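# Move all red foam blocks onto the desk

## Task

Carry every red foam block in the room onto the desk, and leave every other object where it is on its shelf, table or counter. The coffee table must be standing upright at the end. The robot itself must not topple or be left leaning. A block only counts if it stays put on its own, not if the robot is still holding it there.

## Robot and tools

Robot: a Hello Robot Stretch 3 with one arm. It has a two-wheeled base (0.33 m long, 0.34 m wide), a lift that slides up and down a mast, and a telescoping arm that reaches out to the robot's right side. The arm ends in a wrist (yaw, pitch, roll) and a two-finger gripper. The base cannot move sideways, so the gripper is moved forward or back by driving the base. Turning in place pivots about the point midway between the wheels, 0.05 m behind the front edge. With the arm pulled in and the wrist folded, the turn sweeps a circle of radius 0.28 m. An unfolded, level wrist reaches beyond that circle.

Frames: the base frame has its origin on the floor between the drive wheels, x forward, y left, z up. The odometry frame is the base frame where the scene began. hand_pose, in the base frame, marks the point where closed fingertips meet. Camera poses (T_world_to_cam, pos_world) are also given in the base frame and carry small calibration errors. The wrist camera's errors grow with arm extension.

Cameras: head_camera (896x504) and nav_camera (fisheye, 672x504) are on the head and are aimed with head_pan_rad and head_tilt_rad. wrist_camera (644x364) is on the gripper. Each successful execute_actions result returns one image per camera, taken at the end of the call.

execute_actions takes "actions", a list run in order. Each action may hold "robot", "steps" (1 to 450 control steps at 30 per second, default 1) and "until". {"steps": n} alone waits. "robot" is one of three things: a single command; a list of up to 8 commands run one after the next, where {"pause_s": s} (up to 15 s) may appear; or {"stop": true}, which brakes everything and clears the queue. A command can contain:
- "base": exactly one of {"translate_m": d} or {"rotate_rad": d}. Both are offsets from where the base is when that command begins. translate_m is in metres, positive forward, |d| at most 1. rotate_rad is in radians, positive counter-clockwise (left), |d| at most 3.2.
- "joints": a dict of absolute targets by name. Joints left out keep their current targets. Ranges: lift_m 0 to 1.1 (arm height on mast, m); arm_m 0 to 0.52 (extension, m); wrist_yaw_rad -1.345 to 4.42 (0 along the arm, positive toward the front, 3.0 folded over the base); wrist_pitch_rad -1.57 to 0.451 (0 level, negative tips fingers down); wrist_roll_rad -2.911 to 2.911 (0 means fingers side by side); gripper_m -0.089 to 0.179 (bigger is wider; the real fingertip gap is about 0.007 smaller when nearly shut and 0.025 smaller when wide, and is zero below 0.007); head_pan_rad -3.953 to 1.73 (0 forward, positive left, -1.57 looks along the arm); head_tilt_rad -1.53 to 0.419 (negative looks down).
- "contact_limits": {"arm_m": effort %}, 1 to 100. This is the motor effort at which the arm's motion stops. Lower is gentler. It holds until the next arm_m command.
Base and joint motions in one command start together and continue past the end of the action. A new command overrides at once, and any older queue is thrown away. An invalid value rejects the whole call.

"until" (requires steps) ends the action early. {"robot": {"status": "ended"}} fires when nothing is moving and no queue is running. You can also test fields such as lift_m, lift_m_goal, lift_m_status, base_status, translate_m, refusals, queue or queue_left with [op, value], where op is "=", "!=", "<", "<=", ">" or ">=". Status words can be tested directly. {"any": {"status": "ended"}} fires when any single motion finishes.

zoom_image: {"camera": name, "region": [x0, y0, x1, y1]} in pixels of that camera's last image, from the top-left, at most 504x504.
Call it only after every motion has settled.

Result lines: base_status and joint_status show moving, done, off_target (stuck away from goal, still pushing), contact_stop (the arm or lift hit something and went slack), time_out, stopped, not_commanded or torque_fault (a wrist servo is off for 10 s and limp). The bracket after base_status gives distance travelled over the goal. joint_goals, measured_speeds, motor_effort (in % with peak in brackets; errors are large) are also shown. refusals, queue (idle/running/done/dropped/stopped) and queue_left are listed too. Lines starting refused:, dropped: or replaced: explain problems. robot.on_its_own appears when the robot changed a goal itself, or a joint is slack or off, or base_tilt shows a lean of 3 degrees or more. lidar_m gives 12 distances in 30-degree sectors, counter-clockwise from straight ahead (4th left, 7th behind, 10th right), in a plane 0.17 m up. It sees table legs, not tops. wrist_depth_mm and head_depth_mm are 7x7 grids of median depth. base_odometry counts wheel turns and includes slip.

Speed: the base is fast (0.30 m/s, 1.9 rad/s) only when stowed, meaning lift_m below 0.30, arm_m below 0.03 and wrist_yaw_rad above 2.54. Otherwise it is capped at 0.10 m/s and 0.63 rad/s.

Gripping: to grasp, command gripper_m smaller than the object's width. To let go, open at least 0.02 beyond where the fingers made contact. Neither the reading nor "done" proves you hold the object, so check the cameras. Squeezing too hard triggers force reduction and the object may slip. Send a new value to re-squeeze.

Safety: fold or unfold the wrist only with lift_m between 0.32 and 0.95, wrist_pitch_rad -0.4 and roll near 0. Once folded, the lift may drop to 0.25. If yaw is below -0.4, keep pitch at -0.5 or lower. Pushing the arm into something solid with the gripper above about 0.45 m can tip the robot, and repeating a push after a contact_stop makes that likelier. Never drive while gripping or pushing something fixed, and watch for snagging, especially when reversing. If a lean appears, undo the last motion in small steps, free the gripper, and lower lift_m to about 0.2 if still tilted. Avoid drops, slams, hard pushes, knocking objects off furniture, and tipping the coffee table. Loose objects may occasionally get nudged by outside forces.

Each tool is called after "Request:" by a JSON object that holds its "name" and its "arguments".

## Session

Request:
{"name": "execute_actions", "arguments": {"actions": [{"robot":{"joints":{"head_pan_rad":1.0,"head_tilt_rad":-0.5}},"steps":450,"until":{"robot":{"status":"ended"}}}]}}

Request:
{"name": "execute_actions", "arguments": {"actions": [{"robot":{"joints":{"head_pan_rad":-0.5}},"steps":450,"until":{"robot":{"status":"ended"}}}]}}

Request:
{"name": "execute_actions", "arguments": {"actions": [{"robot":{"joints":{"head_pan_rad":-2}},"steps":450,"until":{"robot":{"status":"ended"}}}]}}

Request:
{"name": "execute_actions", "arguments": {"actions": [{"robot":{"joints":{"head_pan_rad":-3.6}},"steps":450,"until":{"robot":{"status":"ended"}}}]}}

Scene clock: 1.10 s.
robot.base_odometry: x=+0.000 y=+0.000 heading=+0.000 (m, m, rad; robot's odometry frame)
robot.turned_by_wheels: +0.000 (rad since the last result)
robot.turned_by_imu: +0.000 (rad since the last result)
robot.base_tilt: forward=+0.1 right=+1.8 (deg)
robot.lidar_m: 0.93 0.86 0.97 1.93 1.92 1.31 1.06 1.48 1.31 1.83 1.80 1.08
robot.head_depth_mm: 1113 1185 1140 1371 1260 1100 1164 / 1181 940 986 1200 1197 1204 1245 / 1266 936 976 1124 1154 1291 1306 / 1229 998 1058 1197 1277 1469 1321 / 1090 1082 1188 1307 1579 1553 1310 / 1966 2132 2322 2535 1933 1590 1292 / 1919 2051 2193 2377 2035 1576 1309
robot.base_status: not_commanded
robot.joint_positions: lift_m=+0.334 arm_m=+0.001 wrist_yaw_rad=+3.074 wrist_pitch_rad=-0.454 wrist_roll_rad=+0.004 gripper_m=+0.037 head_pan_rad=+0.993 head_tilt_rad=-0.494
robot.joint_goals: lift_m=+0.334 arm_m=+0.001 wrist_yaw_rad=+3.074 wrist_pitch_rad=-0.454 wrist_roll_rad=+0.004 gripper_m=+0.037 head_pan_rad=+1.000 head_tilt_rad=-0.500
robot.joint_status: lift_m=not_commanded arm_m=not_commanded wrist_yaw_rad=not_commanded wrist_pitch_rad=not_commanded wrist_roll_rad=not_commanded gripper_m=not_commanded head_pan_rad=done head_tilt_rad=done
robot.measured_speeds: translate_m=+0.000 rotate_rad=+0.000 lift_m=+0.000 arm_m=+0.000 wrist_yaw_rad=+0.000 wrist_pitch_rad=+0.000 wrist_roll_rad=+0.000 head_pan_rad=+0.000 head_tilt_rad=+0.000
robot: refusals=0 queue=done queue_left=0
robot.motor_effort: left_wheel=-1(1) right_wheel=+0(0) lift_m=+27(27) arm_m=+0(0) wrist_yaw_rad=+0(0) wrist_pitch_rad=+9(9) wrist_roll_rad=+0(0) gripper_m=-1(1) head_pan_rad=+3(32) head_tilt_rad=-5(40) (%)
robot.hand_pose: x=-0.0064 y=+0.0729 z=+0.3389 quat_wxyz=(+0.183, +0.695, +0.136, +0.682) (m; robot's base frame)
robot.wrist_depth_mm: - - - - - - 855 / - - - - - - 805 / - - - - - - 835 / 846 853 866 879 882 884 824 / 676 689 - 703 723 723 735 / 579 585 - 593 595 604 602 / 496 516 - 526 501 515 516
pictures: head_camera (sideways: a quarter turn clockwise sets it upright), nav_camera (sideways: a quarter turn counterclockwise sets it upright), wrist_camera
camera_calibration (this result's frames):
head_camera: T_world_to_cam=[[-0.216192, -0.408544, -0.886765, 1.18128], [-0.848931, 0.527279, -0.0359554, 0.0546393], [0.482262, 0.74503, -0.460819, 0.554242], [0, 0, 0, 1]] pos_world=[0.0344792, 0.0408682, 1.30489]
nav_camera: T_world_to_cam=[[0.288365, 0.427572, 0.856754, -1.07471], [0.838739, -0.544431, -0.0105966, 0.0583817], [0.461913, 0.721648, -0.515616, 0.621416], [0, 0, 0, 1]] pos_world=[-0.0260982, 0.0428582, 1.24179]
wrist_camera: T_world_to_cam=[[0.995915, -0.083277, 0.0349121, -0.00570694], [-0.0160947, -0.544142, -0.838839, 0.371803], [0.0888531, 0.83485, -0.54326, 0.285443], [0, 0, 0, 1]] pos_world=[-0.0136948, -0.036464, 0.467151]
Images, in order (width x height): head_camera 896x504, nav_camera 672x504, wrist_camera 644x364.

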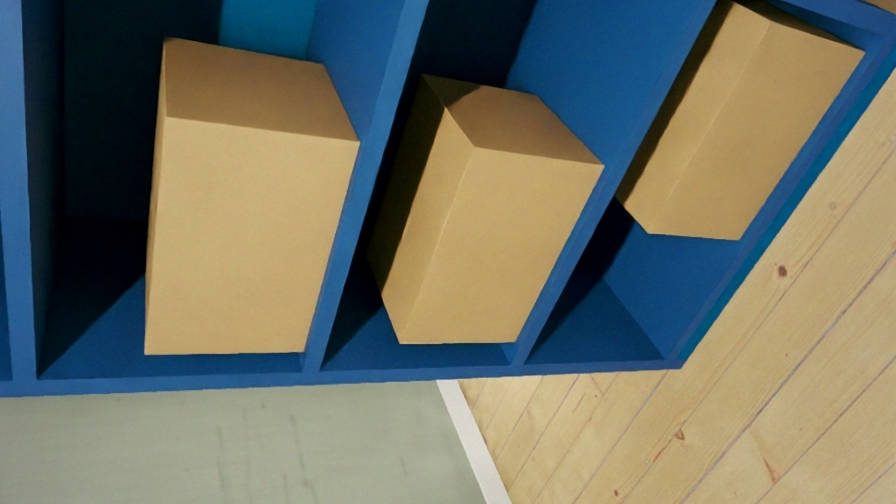

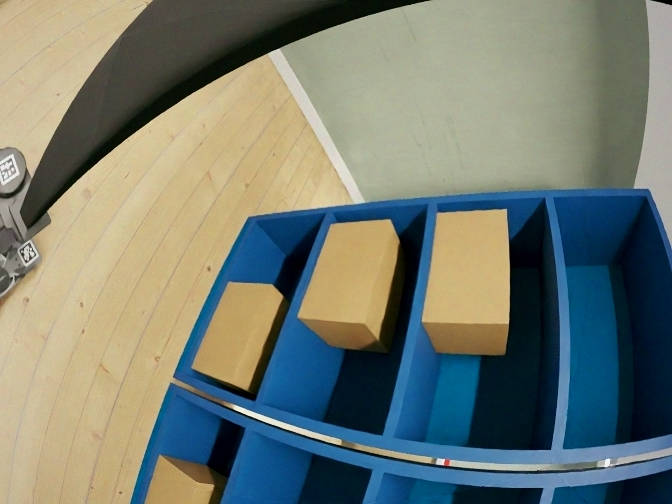

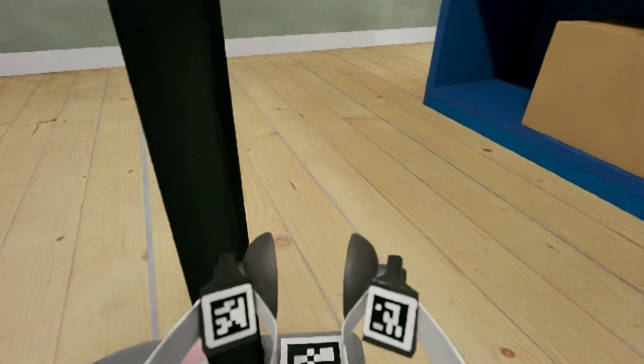

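Scene clock: 2.43 s.
robot.base_odometry: x=+0.000 y=+0.000 heading=+0.000 (m, m, rad; robot's odometry frame)
robot.turned_by_wheels: +0.000 (rad since the last result)
robot.turned_by_imu: +0.000 (rad since the last result)
robot.base_tilt: forward=+0.0 right=+2.0 (deg)
robot.lidar_m: 0.93 0.86 0.97 1.93 1.92 1.32 1.06 1.48 1.31 1.82 1.81 1.08
robot.head_depth_mm: 1613 1743 1872 1989 2044 1640 1336 / 1706 1530 1858 2069 2044 1638 1336 / 1752 1379 1562 1660 1875 1624 1344 / 1062 1153 1390 1533 1739 1613 1311 / 1035 1087 1179 1364 1447 1511 1313 / 1150 970 1023 1502 1339 1373 1309 / 1217 885 936 1482 1239 1243 1252
robot.base_status: not_commanded
robot.joint_positions: lift_m=+0.334 arm_m=+0.001 wrist_yaw_rad=+3.074 wrist_pitch_rad=-0.454 wrist_roll_rad=+0.004 gripper_m=+0.037 head_pan_rad=-0.493 head_tilt_rad=-0.494
robot.joint_goals: lift_m=+0.334 arm_m=+0.001 wrist_yaw_rad=+3.074 wrist_pitch_rad=-0.454 wrist_roll_rad=+0.004 gripper_m=+0.037 head_pan_rad=-0.500 head_tilt_rad=-0.500
robot.joint_status: lift_m=not_commanded arm_m=not_commanded wrist_yaw_rad=not_commanded wrist_pitch_rad=not_commanded wrist_roll_rad=not_commanded gripper_m=not_commanded head_pan_rad=done head_tilt_rad=done
robot.measured_speeds: translate_m=+0.000 rotate_rad=+0.000 lift_m=+0.000 arm_m=+0.000 wrist_yaw_rad=+0.000 wrist_pitch_rad=+0.000 wrist_roll_rad=+0.000 head_pan_rad=+0.000 head_tilt_rad=+0.000
robot: refusals=0 queue=done queue_left=0
robot.motor_effort: left_wheel=-1(0) right_wheel=+0(0) lift_m=+27(27) arm_m=+0(0) wrist_yaw_rad=+0(1) wrist_pitch_rad=+9(9) wrist_roll_rad=+0(0) gripper_m=-1(0) head_pan_rad=-3(32) head_tilt_rad=-4(3) (%)
robot.hand_pose: x=-0.0064 y=+0.0729 z=+0.3389 quat_wxyz=(+0.183, +0.695, +0.136, +0.682) (m; robot's base frame)
robot.wrist_depth_mm: - - - - - - 850 / - - - - - - 812 / - - - - - - 826 / 846 848 859 874 875 886 821 / 690 688 - 713 719 730 728 / 582 580 - 590 605 594 599 / 498 520 - 520 502 517 517
pictures: head_camera (sideways: a quarter turn clockwise sets it upright), nav_camera (sideways: a quarter turn counterclockwise sets it upright), wrist_camera
camera_calibration (this result's frames):
head_camera: T_world_to_cam=[[-0.425707, 0.180737, -0.886627, 1.18238], [0.453049, 0.89076, -0.0359487, 0.0466885], [0.783275, -0.41699, -0.461085, 0.552752], [0, 0, 0, 1]] pos_world=[0.0492376, -0.0247958, 1.30487]
nav_camera: T_world_to_cam=[[0.450805, -0.251022, 0.856599, -1.0755], [-0.47102, -0.882059, -0.0105973, 0.0663721], [0.758231, -0.398698, -0.515873, 0.619942], [0, 0, 0, 1]] pos_world=[0.0460442, 0.03574, 1.24179]
wrist_camera: T_world_to_cam=[[0.995915, -0.083277, 0.0349121, -0.00570695], [-0.0160946, -0.544142, -0.838839, 0.371803], [0.0888531, 0.83485, -0.54326, 0.285443], [0, 0, 0, 1]] pos_world=[-0.0136948, -0.036464, 0.467151]
Images, in order (width x height): head_camera 896x504, nav_camera 672x504, wrist_camera 644x364.

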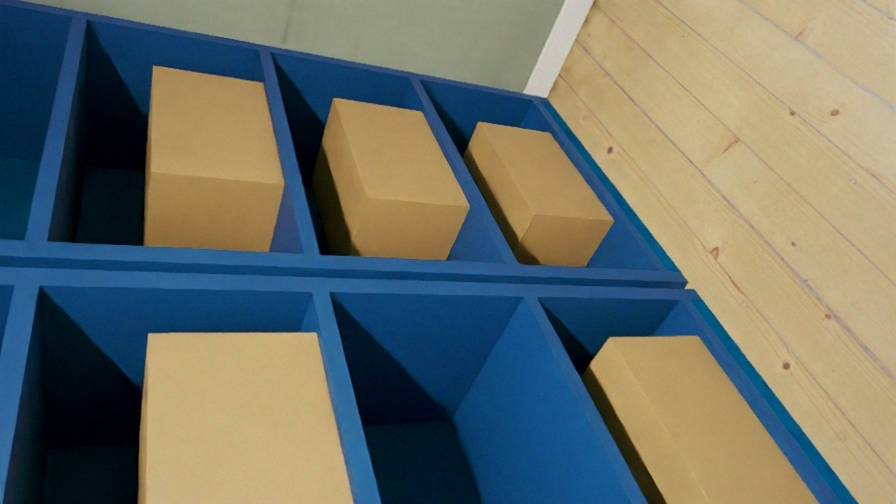

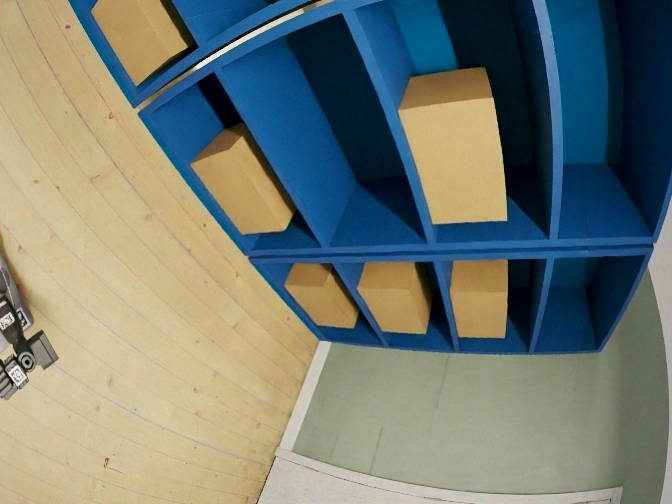

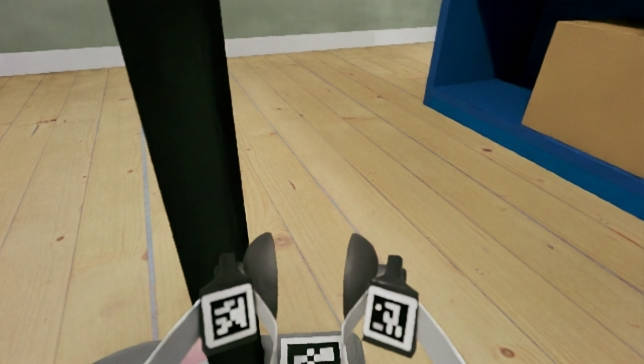

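Scene clock: 3.77 s.
robot.base_odometry: x=+0.000 y=+0.000 heading=+0.000 (m, m, rad; robot's odometry frame)
robot.turned_by_wheels: +0.000 (rad since the last result)
robot.turned_by_imu: +0.000 (rad since the last result)
robot.base_tilt: forward=+0.3 right=+1.8 (deg)
robot.lidar_m: 0.93 0.86 0.96 1.93 1.92 1.31 1.06 1.49 1.31 1.82 1.80 1.08
robot.head_depth_mm: 1401 1486 1573 1334 945 1578 1339 / 1527 1600 1714 1314 982 1650 1332 / 1660 1775 1906 1309 1563 1617 1321 / 1835 1962 2115 1291 2055 1575 1323 / 1923 2073 2249 2421 2031 1607 1303 / 1800 1931 2099 2259 2026 1591 1302 / 1677 1765 1908 2067 1991 1572 1291
robot.base_status: not_commanded
robot.joint_positions: lift_m=+0.334 arm_m=+0.001 wrist_yaw_rad=+3.074 wrist_pitch_rad=-0.454 wrist_roll_rad=+0.004 gripper_m=+0.037 head_pan_rad=-1.993 head_tilt_rad=-0.494
robot.joint_goals: lift_m=+0.334 arm_m=+0.001 wrist_yaw_rad=+3.074 wrist_pitch_rad=-0.454 wrist_roll_rad=+0.004 gripper_m=+0.037 head_pan_rad=-2.000 head_tilt_rad=-0.500
robot.joint_status: lift_m=not_commanded arm_m=not_commanded wrist_yaw_rad=not_commanded wrist_pitch_rad=not_commanded wrist_roll_rad=not_commanded gripper_m=not_commanded head_pan_rad=done head_tilt_rad=done
robot.measured_speeds: translate_m=+0.000 rotate_rad=+0.000 lift_m=+0.000 arm_m=+0.000 wrist_yaw_rad=+0.000 wrist_pitch_rad=+0.000 wrist_roll_rad=+0.000 head_pan_rad=+0.000 head_tilt_rad=+0.000
robot: refusals=0 queue=done queue_left=0
robot.motor_effort: left_wheel=+0(0) right_wheel=-1(1) lift_m=+28(27) arm_m=+0(0) wrist_yaw_rad=+0(0) wrist_pitch_rad=+9(9) wrist_roll_rad=+1(0) gripper_m=+0(0) head_pan_rad=-3(30) head_tilt_rad=-4(3) (%)
robot.hand_pose: x=-0.0064 y=+0.0729 z=+0.3389 quat_wxyz=(+0.183, +0.695, +0.136, +0.682) (m; robot's base frame)
robot.wrist_depth_mm: - - - - - - 847 / - - - - - - 801 / - - - - - - 829 / 847 852 864 870 893 901 812 / 693 690 - 722 710 728 731 / 579 580 - 597 596 596 602 / 503 511 - 533 499 520 516
pictures: head_camera (sideways: a quarter turn clockwise sets it upright), nav_camera (sideways: a quarter turn counterclockwise sets it upright), wrist_camera
camera_calibration (this result's frames):
head_camera: T_world_to_cam=[[0.150187, 0.43746, -0.886607, 1.17884], [0.920576, -0.388905, -0.0359477, 0.0438353], [-0.360531, -0.810791, -0.461124, 0.55978], [0, 0, 0, 1]] pos_world=[-0.0155823, -0.0447835, 1.30487]
nav_camera: T_world_to_cam=[[-0.218521, -0.467467, 0.856577, -1.07139], [-0.913167, 0.407448, -0.0105974, 0.0690693], [-0.344056, -0.784513, -0.515911, 0.626715], [0, 0, 0, 1]] pos_world=[0.044577, -0.0373137, 1.24179]
wrist_camera: T_world_to_cam=[[0.995915, -0.0832772, 0.0349122, -0.00570704], [-0.0160946, -0.544142, -0.838839, 0.371803], [0.0888533, 0.83485, -0.54326, 0.285443], [0, 0, 0, 1]] pos_world=[-0.0136948, -0.036464, 0.467151]
Images, in order (width x height): head_camera 896x504, nav_camera 672x504, wrist_camera 644x364.

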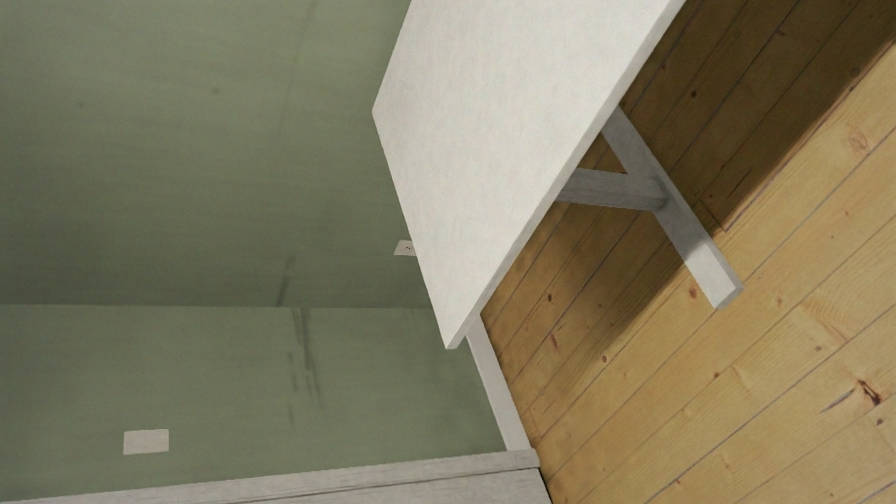

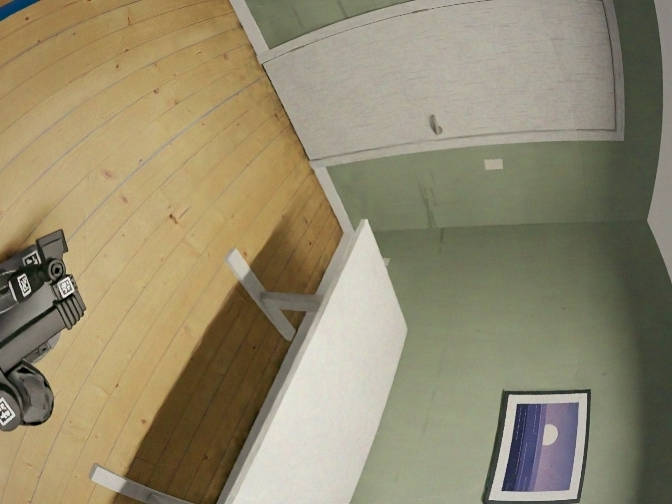

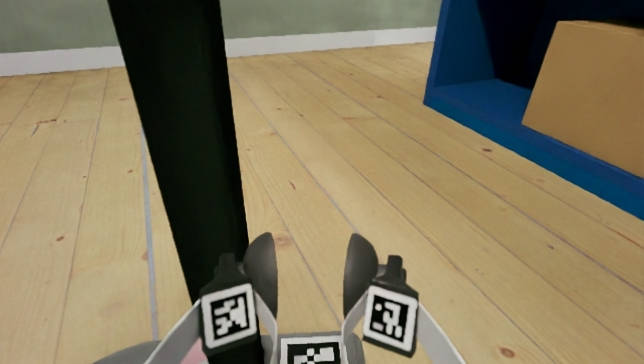

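Scene clock: 5.13 s.
robot.base_odometry: x=+0.000 y=+0.000 heading=+0.000 (m, m, rad; robot's odometry frame)
robot.turned_by_wheels: +0.000 (rad since the last result)
robot.turned_by_imu: +0.000 (rad since the last result)
robot.base_tilt: forward=+0.1 right=+1.8 (deg)
robot.lidar_m: 0.93 0.86 0.97 1.92 1.92 1.31 1.06 1.48 1.31 1.83 1.80 1.08
robot.head_depth_mm: 1787 1874 1981 2120 2117 1630 1339 / 1920 2045 2202 2143 2091 1628 1326 / 1927 2117 2295 1981 1978 1629 1325 / 1770 1946 2119 1868 1814 1610 1319 / 1607 1725 1894 1882 1895 1591 1311 / 1475 1597 1741 1851 995 1587 1265 / 1374 1468 1575 1237 903 1408 1299
robot.base_status: not_commanded
robot.joint_positions: lift_m=+0.334 arm_m=+0.001 wrist_yaw_rad=+3.074 wrist_pitch_rad=-0.454 wrist_roll_rad=+0.004 gripper_m=+0.037 head_pan_rad=-3.593 head_tilt_rad=-0.494
robot.joint_goals: lift_m=+0.334 arm_m=+0.001 wrist_yaw_rad=+3.074 wrist_pitch_rad=-0.454 wrist_roll_rad=+0.004 gripper_m=+0.037 head_pan_rad=-3.600 head_tilt_rad=-0.500
robot.joint_status: lift_m=not_commanded arm_m=not_commanded wrist_yaw_rad=not_commanded wrist_pitch_rad=not_commanded wrist_roll_rad=not_commanded gripper_m=not_commanded head_pan_rad=done head_tilt_rad=done
robot.measured_speeds: translate_m=+0.000 rotate_rad=+0.000 lift_m=+0.000 arm_m=+0.000 wrist_yaw_rad=+0.000 wrist_pitch_rad=+0.000 wrist_roll_rad=+0.000 head_pan_rad=+0.000 head_tilt_rad=+0.000
robot: refusals=0 queue=done queue_left=0
robot.motor_effort: left_wheel=-1(0) right_wheel=+0(0) lift_m=+27(28) arm_m=+0(1) wrist_yaw_rad=+0(0) wrist_pitch_rad=+9(9) wrist_roll_rad=+0(0) gripper_m=-1(0) head_pan_rad=-3(31) head_tilt_rad=-4(2) (%)
robot.hand_pose: x=-0.0064 y=+0.0729 z=+0.3389 quat_wxyz=(+0.183, +0.695, +0.136, +0.682) (m; robot's base frame)
robot.wrist_depth_mm: - - - - - - 842 / - - - - - - 800 / - - - - - - 838 / 842 840 862 863 865 901 828 / 687 692 - 714 716 712 730 / 578 582 - 589 604 606 613 / 500 520 - 526 496 517 519
pictures: head_camera (sideways: a quarter turn clockwise sets it upright), nav_camera (sideways: a quarter turn counterclockwise sets it upright), wrist_camera
camera_calibration (this result's frames):
head_camera: T_world_to_cam=[[0.432912, -0.162909, -0.886594, 1.1771], [-0.415619, -0.908828, -0.0359471, 0.0519853], [-0.799905, 0.384047, -0.46115, 0.562494], [0, 0, 0, 1]] pos_world=[-0.0380314, 0.0229808, 1.30487]
nav_camera: T_world_to_cam=[[-0.460909, 0.232088, 0.856562, -1.06989], [0.433939, 0.90088, -0.0105974, 0.0608521], [-0.774119, 0.366811, -0.515936, 0.629371], [0, 0, 0, 1]] pos_world=[-0.0323197, -0.0373718, 1.24179]
wrist_camera: T_world_to_cam=[[0.995915, -0.0832772, 0.0349121, -0.005707], [-0.0160948, -0.544142, -0.838839, 0.371803], [0.0888533, 0.83485, -0.54326, 0.285443], [0, 0, 0, 1]] pos_world=[-0.0136948, -0.036464, 0.467151]
Images, in order (width x height): head_camera 896x504, nav_camera 672x504, wrist_camera 644x364.

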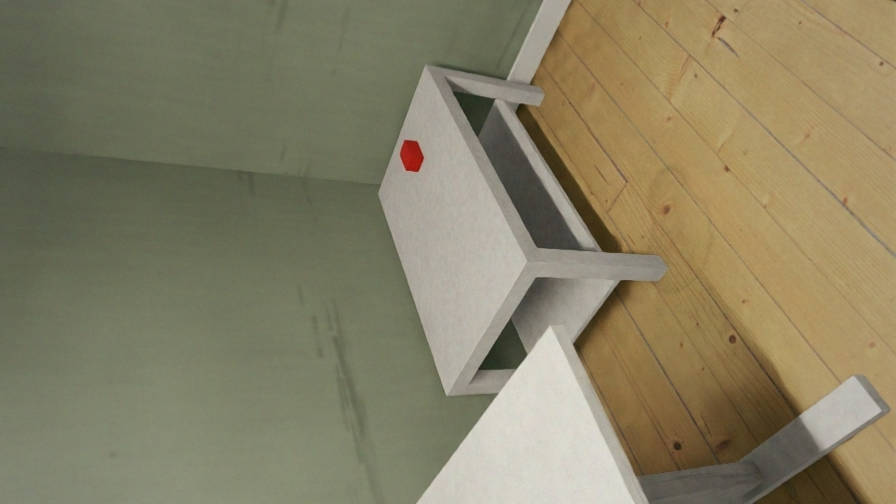

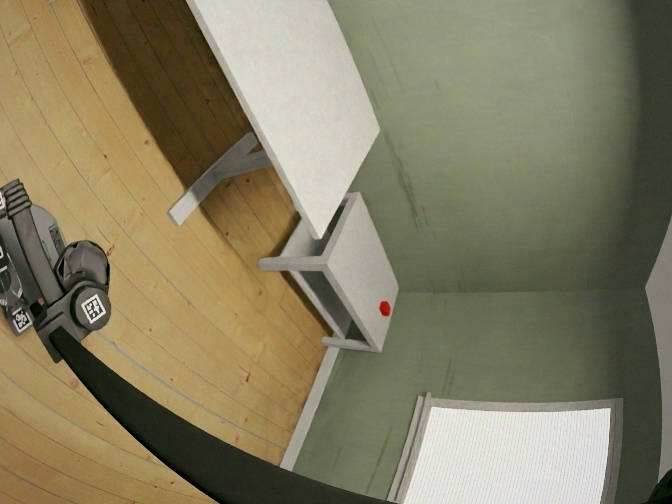

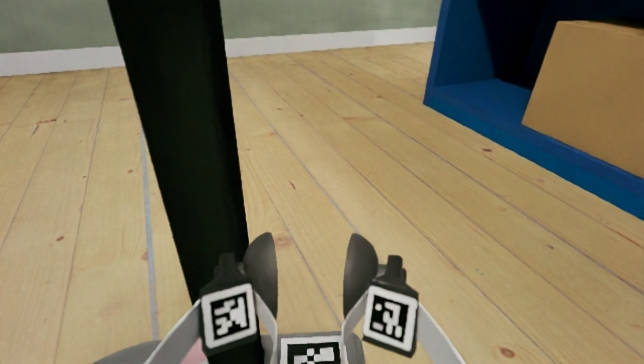

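Request:
{"name": "execute_actions", "arguments": {"actions": [{"robot":[{"joints":{"lift_m":0.28,"head_pan_rad":-0.6},"base":{"rotate_rad":1.54}},{"base":{"translate_m":1}},{"base":{"translate_m":0.52}},{"base":{"rotate_rad":-1.23}},{"base":{"translate_m":0.9}}],"steps":450,"until":{"robot":{"status":"ended"}}},{"steps":450,"until":{"robot":{"status":"ended"}}}]}}

Scene clock: 23.20 s.
robot.base_odometry: x=+0.904 y=+1.794 heading=+0.310 (m, m, rad; robot's odometry frame)
robot.turned_by_wheels: +0.310 (rad since the last result)
robot.turned_by_imu: +0.325 (rad since the last result)
robot.base_tilt: forward=+0.3 right=+1.9 (deg)
robot.lidar_m: 0.47 0.48 0.58 0.55 0.56 0.75 1.89 0.61 0.44 0.54 1.78 0.56
robot.head_depth_mm: 2316 2548 1956 2196 2095 1638 1335 / 2116 2345 1810 1942 2054 1639 1329 / 1956 2149 1687 1829 1974 1612 1328 / 460 497 541 592 665 757 888 / 532 575 629 645 735 783 794 / 629 692 772 670 554 647 704 / 741 800 862 663 524 610 635
robot.base_status: done (translate_m +0.9000 of +0.9000)
robot.joint_positions: lift_m=+0.280 arm_m=+0.001 wrist_yaw_rad=+3.074 wrist_pitch_rad=-0.456 wrist_roll_rad=+0.004 gripper_m=+0.037 head_pan_rad=-0.607 head_tilt_rad=-0.495
robot.joint_goals: lift_m=+0.280 arm_m=+0.001 wrist_yaw_rad=+3.074 wrist_pitch_rad=-0.456 wrist_roll_rad=+0.004 gripper_m=+0.037 head_pan_rad=-0.600 head_tilt_rad=-0.500
robot.joint_status: lift_m=done arm_m=not_commanded wrist_yaw_rad=not_commanded wrist_pitch_rad=not_commanded wrist_roll_rad=not_commanded gripper_m=not_commanded head_pan_rad=done head_tilt_rad=done
robot.measured_speeds: translate_m=+0.000 rotate_rad=+0.000 lift_m=+0.000 arm_m=+0.000 wrist_yaw_rad=+0.000 wrist_pitch_rad=+0.000 wrist_roll_rad=+0.000 head_pan_rad=+0.000 head_tilt_rad=+0.000
robot: refusals=0 queue=done queue_left=0
robot.motor_effort: left_wheel=+2(8) right_wheel=-4(11) lift_m=+17(28) arm_m=+0(0) wrist_yaw_rad=+0(1) wrist_pitch_rad=+10(10) wrist_roll_rad=+0(0) gripper_m=+0(0) head_pan_rad=+3(34) head_tilt_rad=-3(3) (%)
robot.hand_pose: x=-0.0065 y=+0.0727 z=+0.2848 quat_wxyz=(+0.183, +0.695, +0.136, +0.682) (m; robot's base frame)
robot.wrist_depth_mm: 517 - 546 551 575 587 559 / 553 565 591 594 617 636 604 / 591 613 639 659 684 686 661 / 635 655 693 711 715 716 585 / 609 606 - 627 626 630 530 / 511 522 - 542 527 532 515 / 455 - - - 456 455 458
pictures: head_camera (sideways: a quarter turn clockwise sets it upright), nav_camera (sideways: a quarter turn counterclockwise sets it upright), wrist_camera
camera_calibration (this result's frames):
head_camera: T_world_to_cam=[[-0.403091, 0.228559, -0.886159, 1.18163], [0.551523, 0.833385, -0.0359261, 0.0460584], [0.730301, -0.503219, -0.461986, 0.554248], [0, 0, 0, 1]] pos_world=[0.0461352, -0.0295492, 1.30482]
nav_camera: T_world_to_cam=[[0.419997, -0.301228, 0.856075, -1.07463], [-0.568425, -0.822667, -0.0105996, 0.0669693], [0.707457, -0.482163, -0.516743, 0.621384], [0, 0, 0, 1]] pos_world=[0.0498047, 0.0309929, 1.24177]
wrist_camera: T_world_to_cam=[[0.995918, -0.083235, 0.034932, -0.00383165], [-0.0161646, -0.545173, -0.838168, 0.326191], [0.0888088, 0.834181, -0.544293, 0.256551], [0, 0, 0, 1]] pos_world=[-0.0136952, -0.0364982, 0.413176]
Images, in order (width x height): head_camera 896x504, nav_camera 672x504, wrist_camera 644x364.

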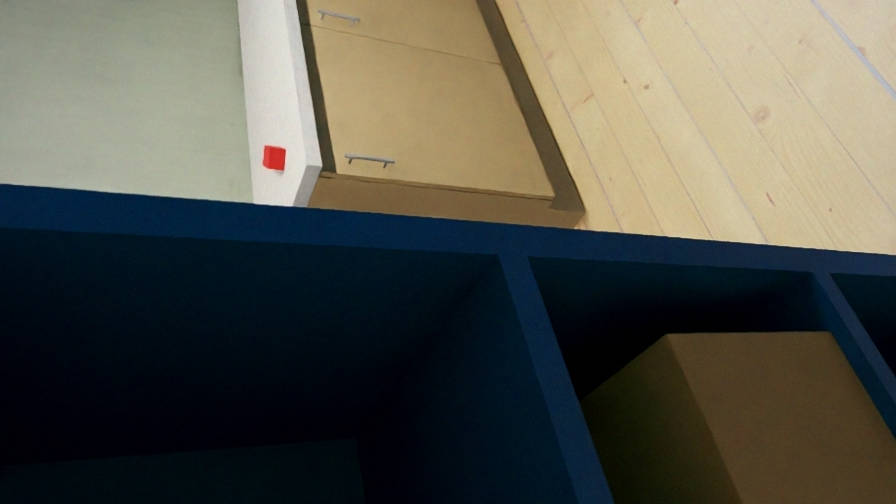

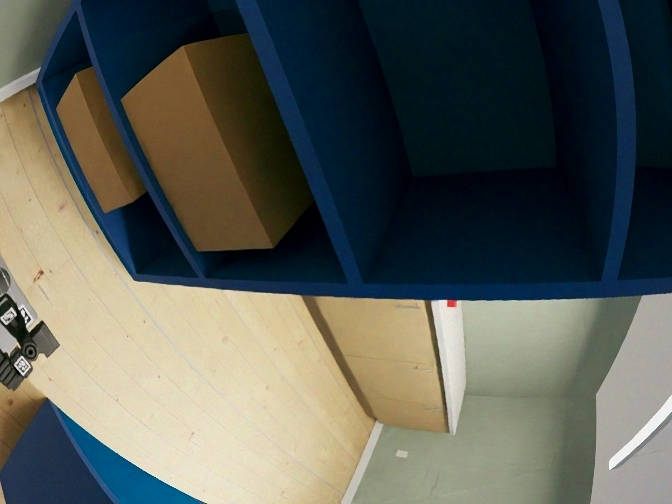

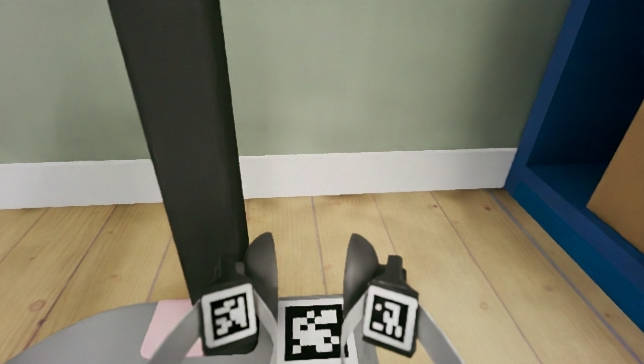

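Request:
{"name": "execute_actions", "arguments": {"actions": [{"robot":[{"base":{"rotate_rad":-1.17},"joints":{"head_pan_rad":-1.9}},{"base":{"translate_m":1}},{"base":{"rotate_rad":0.34}},{"base":{"translate_m":0.49}},{"base":{"rotate_rad":2.37},"joints":{"lift_m":0.8,"wrist_pitch_rad":-0.4}},{"joints":{"wrist_yaw_rad":1.2,"lift_m":1.05,"gripper_m":0.179}},{"joints":{"wrist_yaw_rad":0,"wrist_pitch_rad":-0.3}}],"steps":450,"until":{"robot":{"status":"ended"}}},{"steps":450,"until":{"robot":{"status":"ended"}}}]}}

Scene clock: 45.23 s.
robot.base_odometry: x=+1.982 y=+0.793 heading=+1.850 (m, m, rad; robot's odometry frame)
robot.turned_by_wheels: +1.540 (rad since the last result)
robot.turned_by_imu: +1.569 (rad since the last result)
robot.base_tilt: forward=+0.2 right=+1.8 (deg)
robot.lidar_m: 0.93 0.95 0.88 0.83 0.86 1.12 1.90 0.79 0.55 0.52 0.53 1.49
robot.head_depth_mm: 1102 1208 - - - - - / 1059 1156 - - - - - / 1028 1110 - - - - - / 980 1062 - - - - - / 950 1029 1108 - - - - / 919 989 1078 - - - - / 887 957 1036 - - 632 697
robot.base_status: done (rotate_rad +2.3698 of +2.3700)
robot.joint_positions: lift_m=+1.050 arm_m=+0.001 wrist_yaw_rad=+0.003 wrist_pitch_rad=-0.322 wrist_roll_rad=+0.004 gripper_m=+0.179 head_pan_rad=-1.893 head_tilt_rad=-0.495
robot.joint_goals: lift_m=+1.050 arm_m=+0.001 wrist_yaw_rad=+0.000 wrist_pitch_rad=-0.300 wrist_roll_rad=+0.004 gripper_m=+0.179 head_pan_rad=-1.900 head_tilt_rad=-0.500
robot.joint_status: lift_m=done arm_m=not_commanded wrist_yaw_rad=done wrist_pitch_rad=done wrist_roll_rad=not_commanded gripper_m=done head_pan_rad=done head_tilt_rad=done
robot.measured_speeds: translate_m=+0.000 rotate_rad=+0.000 lift_m=+0.000 arm_m=+0.000 wrist_yaw_rad=+0.000 wrist_pitch_rad=+0.000 wrist_roll_rad=+0.000 head_pan_rad=+0.000 head_tilt_rad=+0.000
robot: refusals=0 queue=done queue_left=0
robot.motor_effort: left_wheel=-3(8) right_wheel=+4(9) lift_m=+36(37) arm_m=+0(0) wrist_yaw_rad=-3(4) wrist_pitch_rad=+13(12) wrist_roll_rad=+0(0) gripper_m=+0(91) head_pan_rad=-2(31) head_tilt_rad=-3(3) (%)
robot.hand_pose: x=-0.0209 y=-0.3817 z=+1.0842 quat_wxyz=(+0.697, +0.115, -0.699, -0.113) (m; robot's base frame)
robot.wrist_depth_mm: 768 767 803 805 815 843 845 / 812 832 848 868 872 893 916 / 877 883 896 904 913 929 958 / 921 945 674 675 680 699 694 / - 975 496 490 513 526 526 / - 403 407 409 417 414 427 / - 351 357 363 369 381 382
pictures: head_camera (sideways: a quarter turn clockwise sets it upright), nav_camera (sideways: a quarter turn counterclockwise sets it upright), wrist_camera
camera_calibration (this result's frames):
head_camera: T_world_to_cam=[[0.106255, 0.451075, -0.886138, 1.1785], [0.95468, -0.295458, -0.0359251, 0.0435978], [-0.278022, -0.842161, -0.462026, 0.560451], [0, 0, 0, 1]] pos_world=[-0.0110254, -0.0467195, 1.30482]
nav_camera: T_world_to_cam=[[-0.171258, -0.487695, 0.856052, -1.07099], [-0.949135, 0.31469, -0.0105997, 0.0692918], [-0.264222, -0.814324, -0.516782, 0.627362], [0, 0, 0, 1]] pos_world=[0.0481142, -0.0332471, 1.24177]
wrist_camera: T_world_to_cam=[[-0.999316, 0.0176466, 0.0325084, -0.0557286], [-0.0218026, 0.428949, -0.903066, 1.19028], [-0.0298805, -0.903156, -0.428271, 0.280603], [0, 0, 0, 1]] pos_world=[-0.0213546, -0.256157, 1.19689]
Images, in order (width x height): head_camera 896x504, nav_camera 672x504, wrist_camera 644x364.

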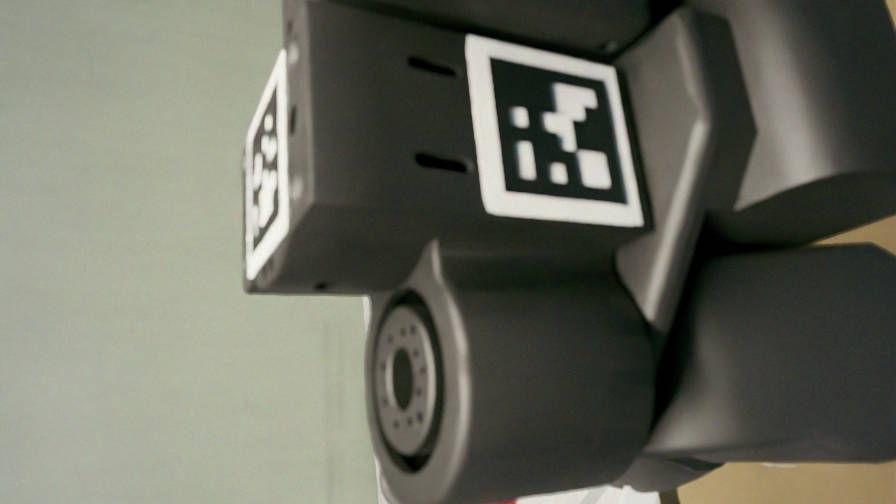

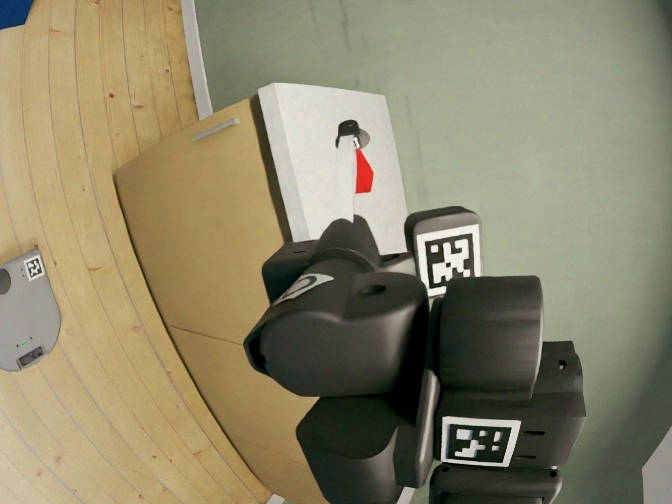

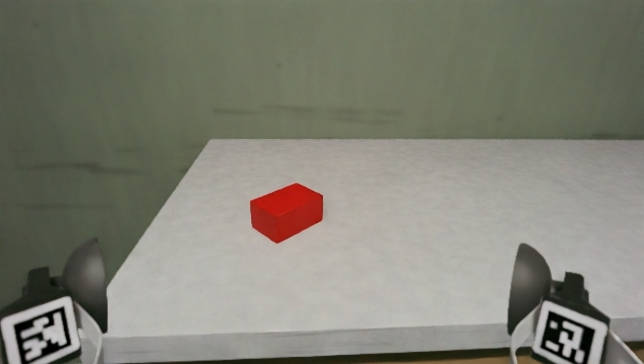

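Request:
{"name": "execute_actions", "arguments": {"actions": [{"robot":[{"base":{"translate_m":-0.124},"joints":{"wrist_yaw_rad":0.75,"arm_m":0.38,"lift_m":1.0,"head_pan_rad":-2.1}},{"joints":{"lift_m":0.91}}],"steps":450,"until":{"robot":{"status":"ended"}}}]}}

Scene clock: 50.83 s.
robot.base_odometry: x=+2.016 y=+0.673 heading=+1.850 (m, m, rad; robot's odometry frame)
robot.turned_by_wheels: +0.000 (rad since the last result)
robot.turned_by_imu: -0.001 (rad since the last result)
robot.base_tilt: forward=+0.3 right=+1.8 (deg)
robot.lidar_m: 1.05 1.08 0.87 0.83 0.85 1.11 1.77 0.80 0.56 0.53 0.54 1.50
robot.head_depth_mm: 1329 1484 1513 942 1012 1202 1375 / 1241 1359 1432 882 896 1054 - / 1166 1281 1336 871 814 914 - / 1100 1196 1273 866 709 - - / 1035 1126 1198 902 - - 878 / 977 1058 1129 978 634 704 793 / 933 1000 1069 721 606 651 722
robot.base_status: done (translate_m -0.1240 of -0.1240)
robot.joint_positions: lift_m=+0.910 arm_m=+0.380 wrist_yaw_rad=+0.748 wrist_pitch_rad=-0.321 wrist_roll_rad=+0.004 gripper_m=+0.179 head_pan_rad=-2.093 head_tilt_rad=-0.495
robot.joint_goals: lift_m=+0.910 arm_m=+0.380 wrist_yaw_rad=+0.750 wrist_pitch_rad=-0.300 wrist_roll_rad=+0.004 gripper_m=+0.179 head_pan_rad=-2.100 head_tilt_rad=-0.500
robot.joint_status: lift_m=done arm_m=done wrist_yaw_rad=done wrist_pitch_rad=done wrist_roll_rad=not_commanded gripper_m=done head_pan_rad=done head_tilt_rad=done
robot.measured_speeds: translate_m=+0.000 rotate_rad=+0.000 lift_m=+0.000 arm_m=+0.000 wrist_yaw_rad=+0.000 wrist_pitch_rad=+0.000 wrist_roll_rad=+0.000 head_pan_rad=+0.000 head_tilt_rad=+0.000
robot: refusals=0 queue=done queue_left=0
robot.motor_effort: left_wheel=-4(7) right_wheel=+3(3) lift_m=+16(36) arm_m=+4(4) wrist_yaw_rad=+2(4) wrist_pitch_rad=+12(13) wrist_roll_rad=+0(0) gripper_m=-2(1) head_pan_rad=-3(16) head_tilt_rad=-3(3) (%)
robot.hand_pose: x=+0.1388 y=-0.6974 z=+0.9454 quat_wxyz=(+0.690, +0.361, -0.609, +0.149) (m; robot's base frame)
robot.wrist_depth_mm: - - 771 625 520 440 384 / - - 835 662 539 460 403 / - - 906 645 502 465 415 / - - 333 338 344 347 350 / 262 250 184 175 248 262 264 / - 203 141 142 155 209 216 / - 171 149 150 163 174 182
pictures: head_camera (sideways: a quarter turn clockwise sets it upright), nav_camera (sideways: a quarter turn counterclockwise sets it upright), wrist_camera
camera_calibration (this result's frames):
head_camera: T_world_to_cam=[[0.1937, 0.420998, -0.886138, 1.17796], [0.87701, -0.479127, -0.0359251, 0.0440716], [-0.439698, -0.770193, -0.462027, 0.561437], [0, 0, 0, 1]] pos_world=[-0.0199606, -0.0423891, 1.30482]
nav_camera: T_world_to_cam=[[-0.26468, -0.443982, 0.856051, -1.07042], [-0.867757, 0.496876, -0.0105997, 0.0687953], [-0.420645, -0.74565, -0.516782, 0.628316], [0, 0, 0, 1]] pos_world=[0.0406765, -0.0409271, 1.24177]
wrist_camera: T_world_to_cam=[[-0.746169, -0.664963, 0.0324838, -0.39724], [-0.306287, 0.29955, -0.903581, 1.15358], [0.591117, -0.684173, -0.427185, 0.00635079], [0, 0, 0, 1]] pos_world=[0.0531642, -0.605361, 1.05797]
Images, in order (width x height): head_camera 896x504, nav_camera 672x504, wrist_camera 644x364.

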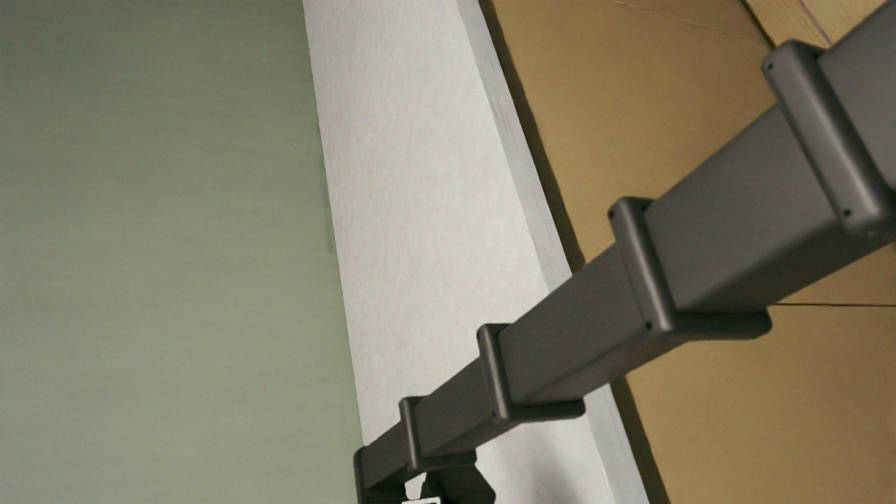

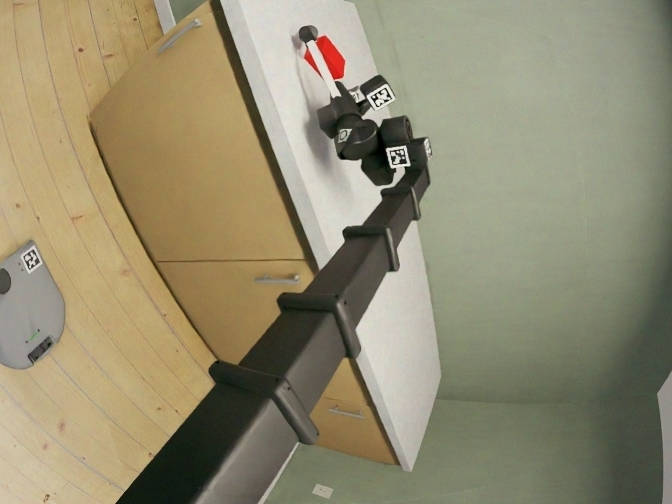

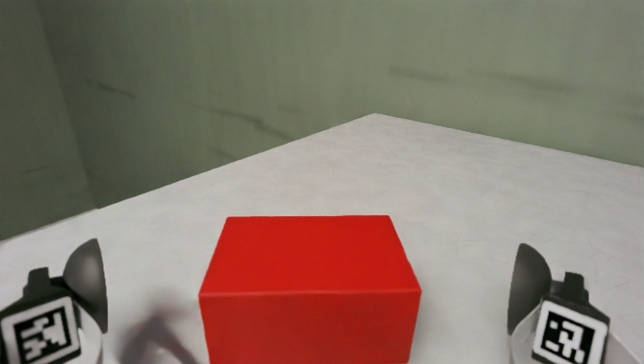

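Request:
{"name": "execute_actions", "arguments": {"actions": [{"robot":[{"base":{"translate_m":0.015}},{"joints":{"gripper_m":0.05}},{"joints":{"lift_m":0.96}},{"joints":{"arm_m":0,"wrist_yaw_rad":1.6,"head_pan_rad":0,"head_tilt_rad":-0.9}},{"joints":{"lift_m":0.28,"wrist_pitch_rad":-0.4,"wrist_yaw_rad":2.6},"base":{"rotate_rad":0.66}},{"base":{"translate_m":0.78}},{"base":{"rotate_rad":-0.5}}],"steps":450,"until":{"robot":{"status":"ended"}}},{"steps":450,"until":{"robot":{"status":"ended"}}}]}}

Scene clock: 71.47 s.
robot.base_odometry: x=+1.383 y=+1.149 heading=+2.010 (m, m, rad; robot's odometry frame)
robot.turned_by_wheels: +0.160 (rad since the last result)
robot.turned_by_imu: +0.165 (rad since the last result)
robot.base_tilt: forward=+0.1 right=+2.0 (deg)
robot.lidar_m: 1.31 0.50 0.40 0.39 0.42 0.62 2.43 1.25 1.03 1.56 0.51 0.45
robot.head_depth_mm: 1095 1233 986 889 800 873 1109 / 1127 1305 1502 1488 1310 1188 1119 / 1147 1316 1555 1689 1461 1264 1121 / 1166 1340 1596 1679 1433 1255 1113 / 1181 1361 1628 1670 1424 1253 1105 / 1194 1391 1662 1670 1416 1248 1104 / 1214 1416 1703 1630 1412 1235 1081
robot.base_status: done (rotate_rad -0.4998 of -0.5000)
robot.joint_positions: lift_m=+0.280 arm_m=+0.002 wrist_yaw_rad=+2.598 wrist_pitch_rad=-0.420 wrist_roll_rad=+0.004 gripper_m=+0.051 head_pan_rad=-0.007 head_tilt_rad=-0.890
robot.joint_goals: lift_m=+0.280 arm_m=+0.000 wrist_yaw_rad=+2.600 wrist_pitch_rad=-0.400 wrist_roll_rad=+0.004 gripper_m=+0.050 head_pan_rad=+0.000 head_tilt_rad=-0.900
robot.joint_status: lift_m=done arm_m=done wrist_yaw_rad=done wrist_pitch_rad=done wrist_roll_rad=not_commanded gripper_m=done head_pan_rad=done head_tilt_rad=done
robot.measured_speeds: translate_m=+0.000 rotate_rad=+0.000 lift_m=+0.000 arm_m=+0.000 wrist_yaw_rad=+0.000 wrist_pitch_rad=+0.000 wrist_roll_rad=+0.000 head_pan_rad=+0.000 head_tilt_rad=+0.000
robot: refusals=0 queue=done queue_left=0
robot.motor_effort: left_wheel=+3(6) right_wheel=-3(8) lift_m=+18(38) arm_m=-2(4) wrist_yaw_rad=+3(4) wrist_pitch_rad=+12(14) wrist_roll_rad=+0(0) gripper_m=-21(99) head_pan_rad=+3(32) head_tilt_rad=-5(31) (%)
robot.hand_pose: x=+0.0947 y=+0.0453 z=+0.2927 quat_wxyz=(+0.328, +0.707, -0.044, +0.625) (m; robot's base frame)
robot.wrist_depth_mm: 337 365 405 458 - - - / 360 389 433 486 - - - / 377 418 467 536 - - - / 401 445 503 578 846 851 859 / 434 481 510 176 658 669 677 / 467 501 140 141 142 551 559 / 458 - 134 134 137 481 475
pictures: head_camera (sideways: a quarter turn clockwise sets it upright), nav_camera (sideways: a quarter turn counterclockwise sets it upright), wrist_camera
camera_calibration (this result's frames):
head_camera: T_world_to_cam=[[-0.767197, -0.0369479, -0.640346, 0.863433], [-0.0276024, 0.999316, -0.02459, 0.034817], [0.640817, -0.00119033, -0.767693, 0.952469], [0, 0, 0, 1]] pos_world=[0.0530259, -0.00175748, 1.28496]
nav_camera: T_world_to_cam=[[0.806351, -0.0133689, 0.591286, -0.731884], [-0.00876249, -0.999905, -0.0106582, 0.0636261], [0.591373, 0.00341308, -0.806391, 0.998838], [0, 0, 0, 1]] pos_world=[0.0000270895, 0.0504264, 1.23888]
wrist_camera: T_world_to_cam=[[0.846311, -0.53158, 0.0343423, -0.0724788], [-0.2486, -0.451161, -0.857118, 0.342809], [0.471121, 0.716851, -0.513974, 0.23501], [0, 0, 0, 1]] pos_world=[0.0358439, -0.0523332, 0.417106]
Images, in order (width x height): head_camera 896x504, nav_camera 672x504, wrist_camera 644x364.

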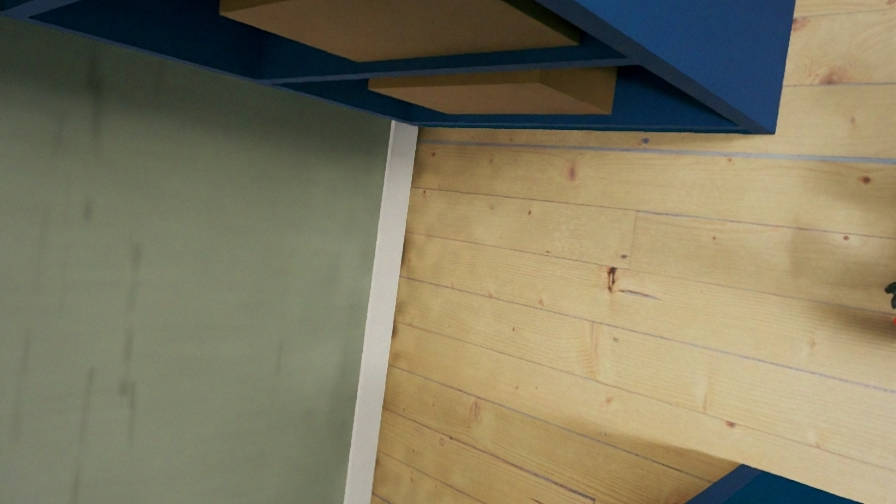

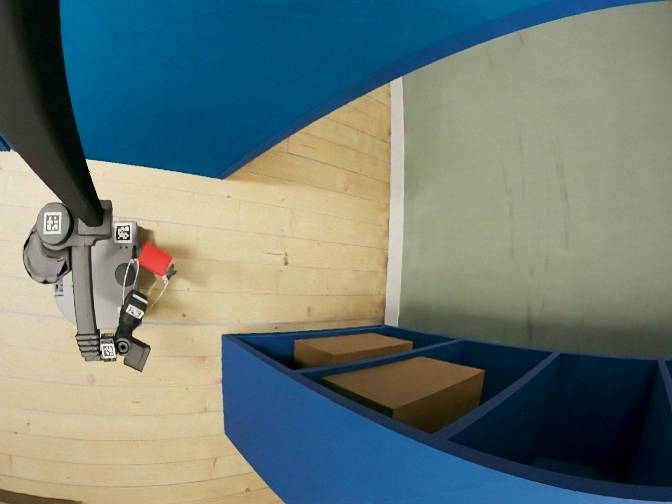

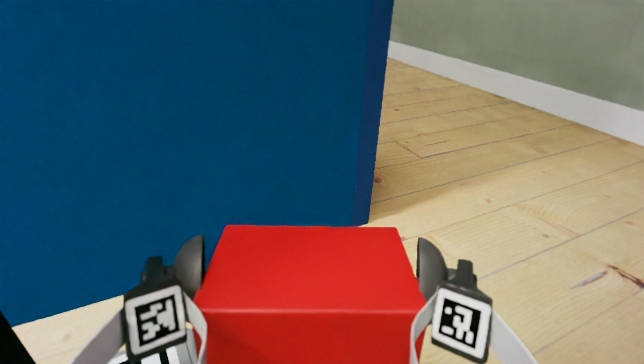

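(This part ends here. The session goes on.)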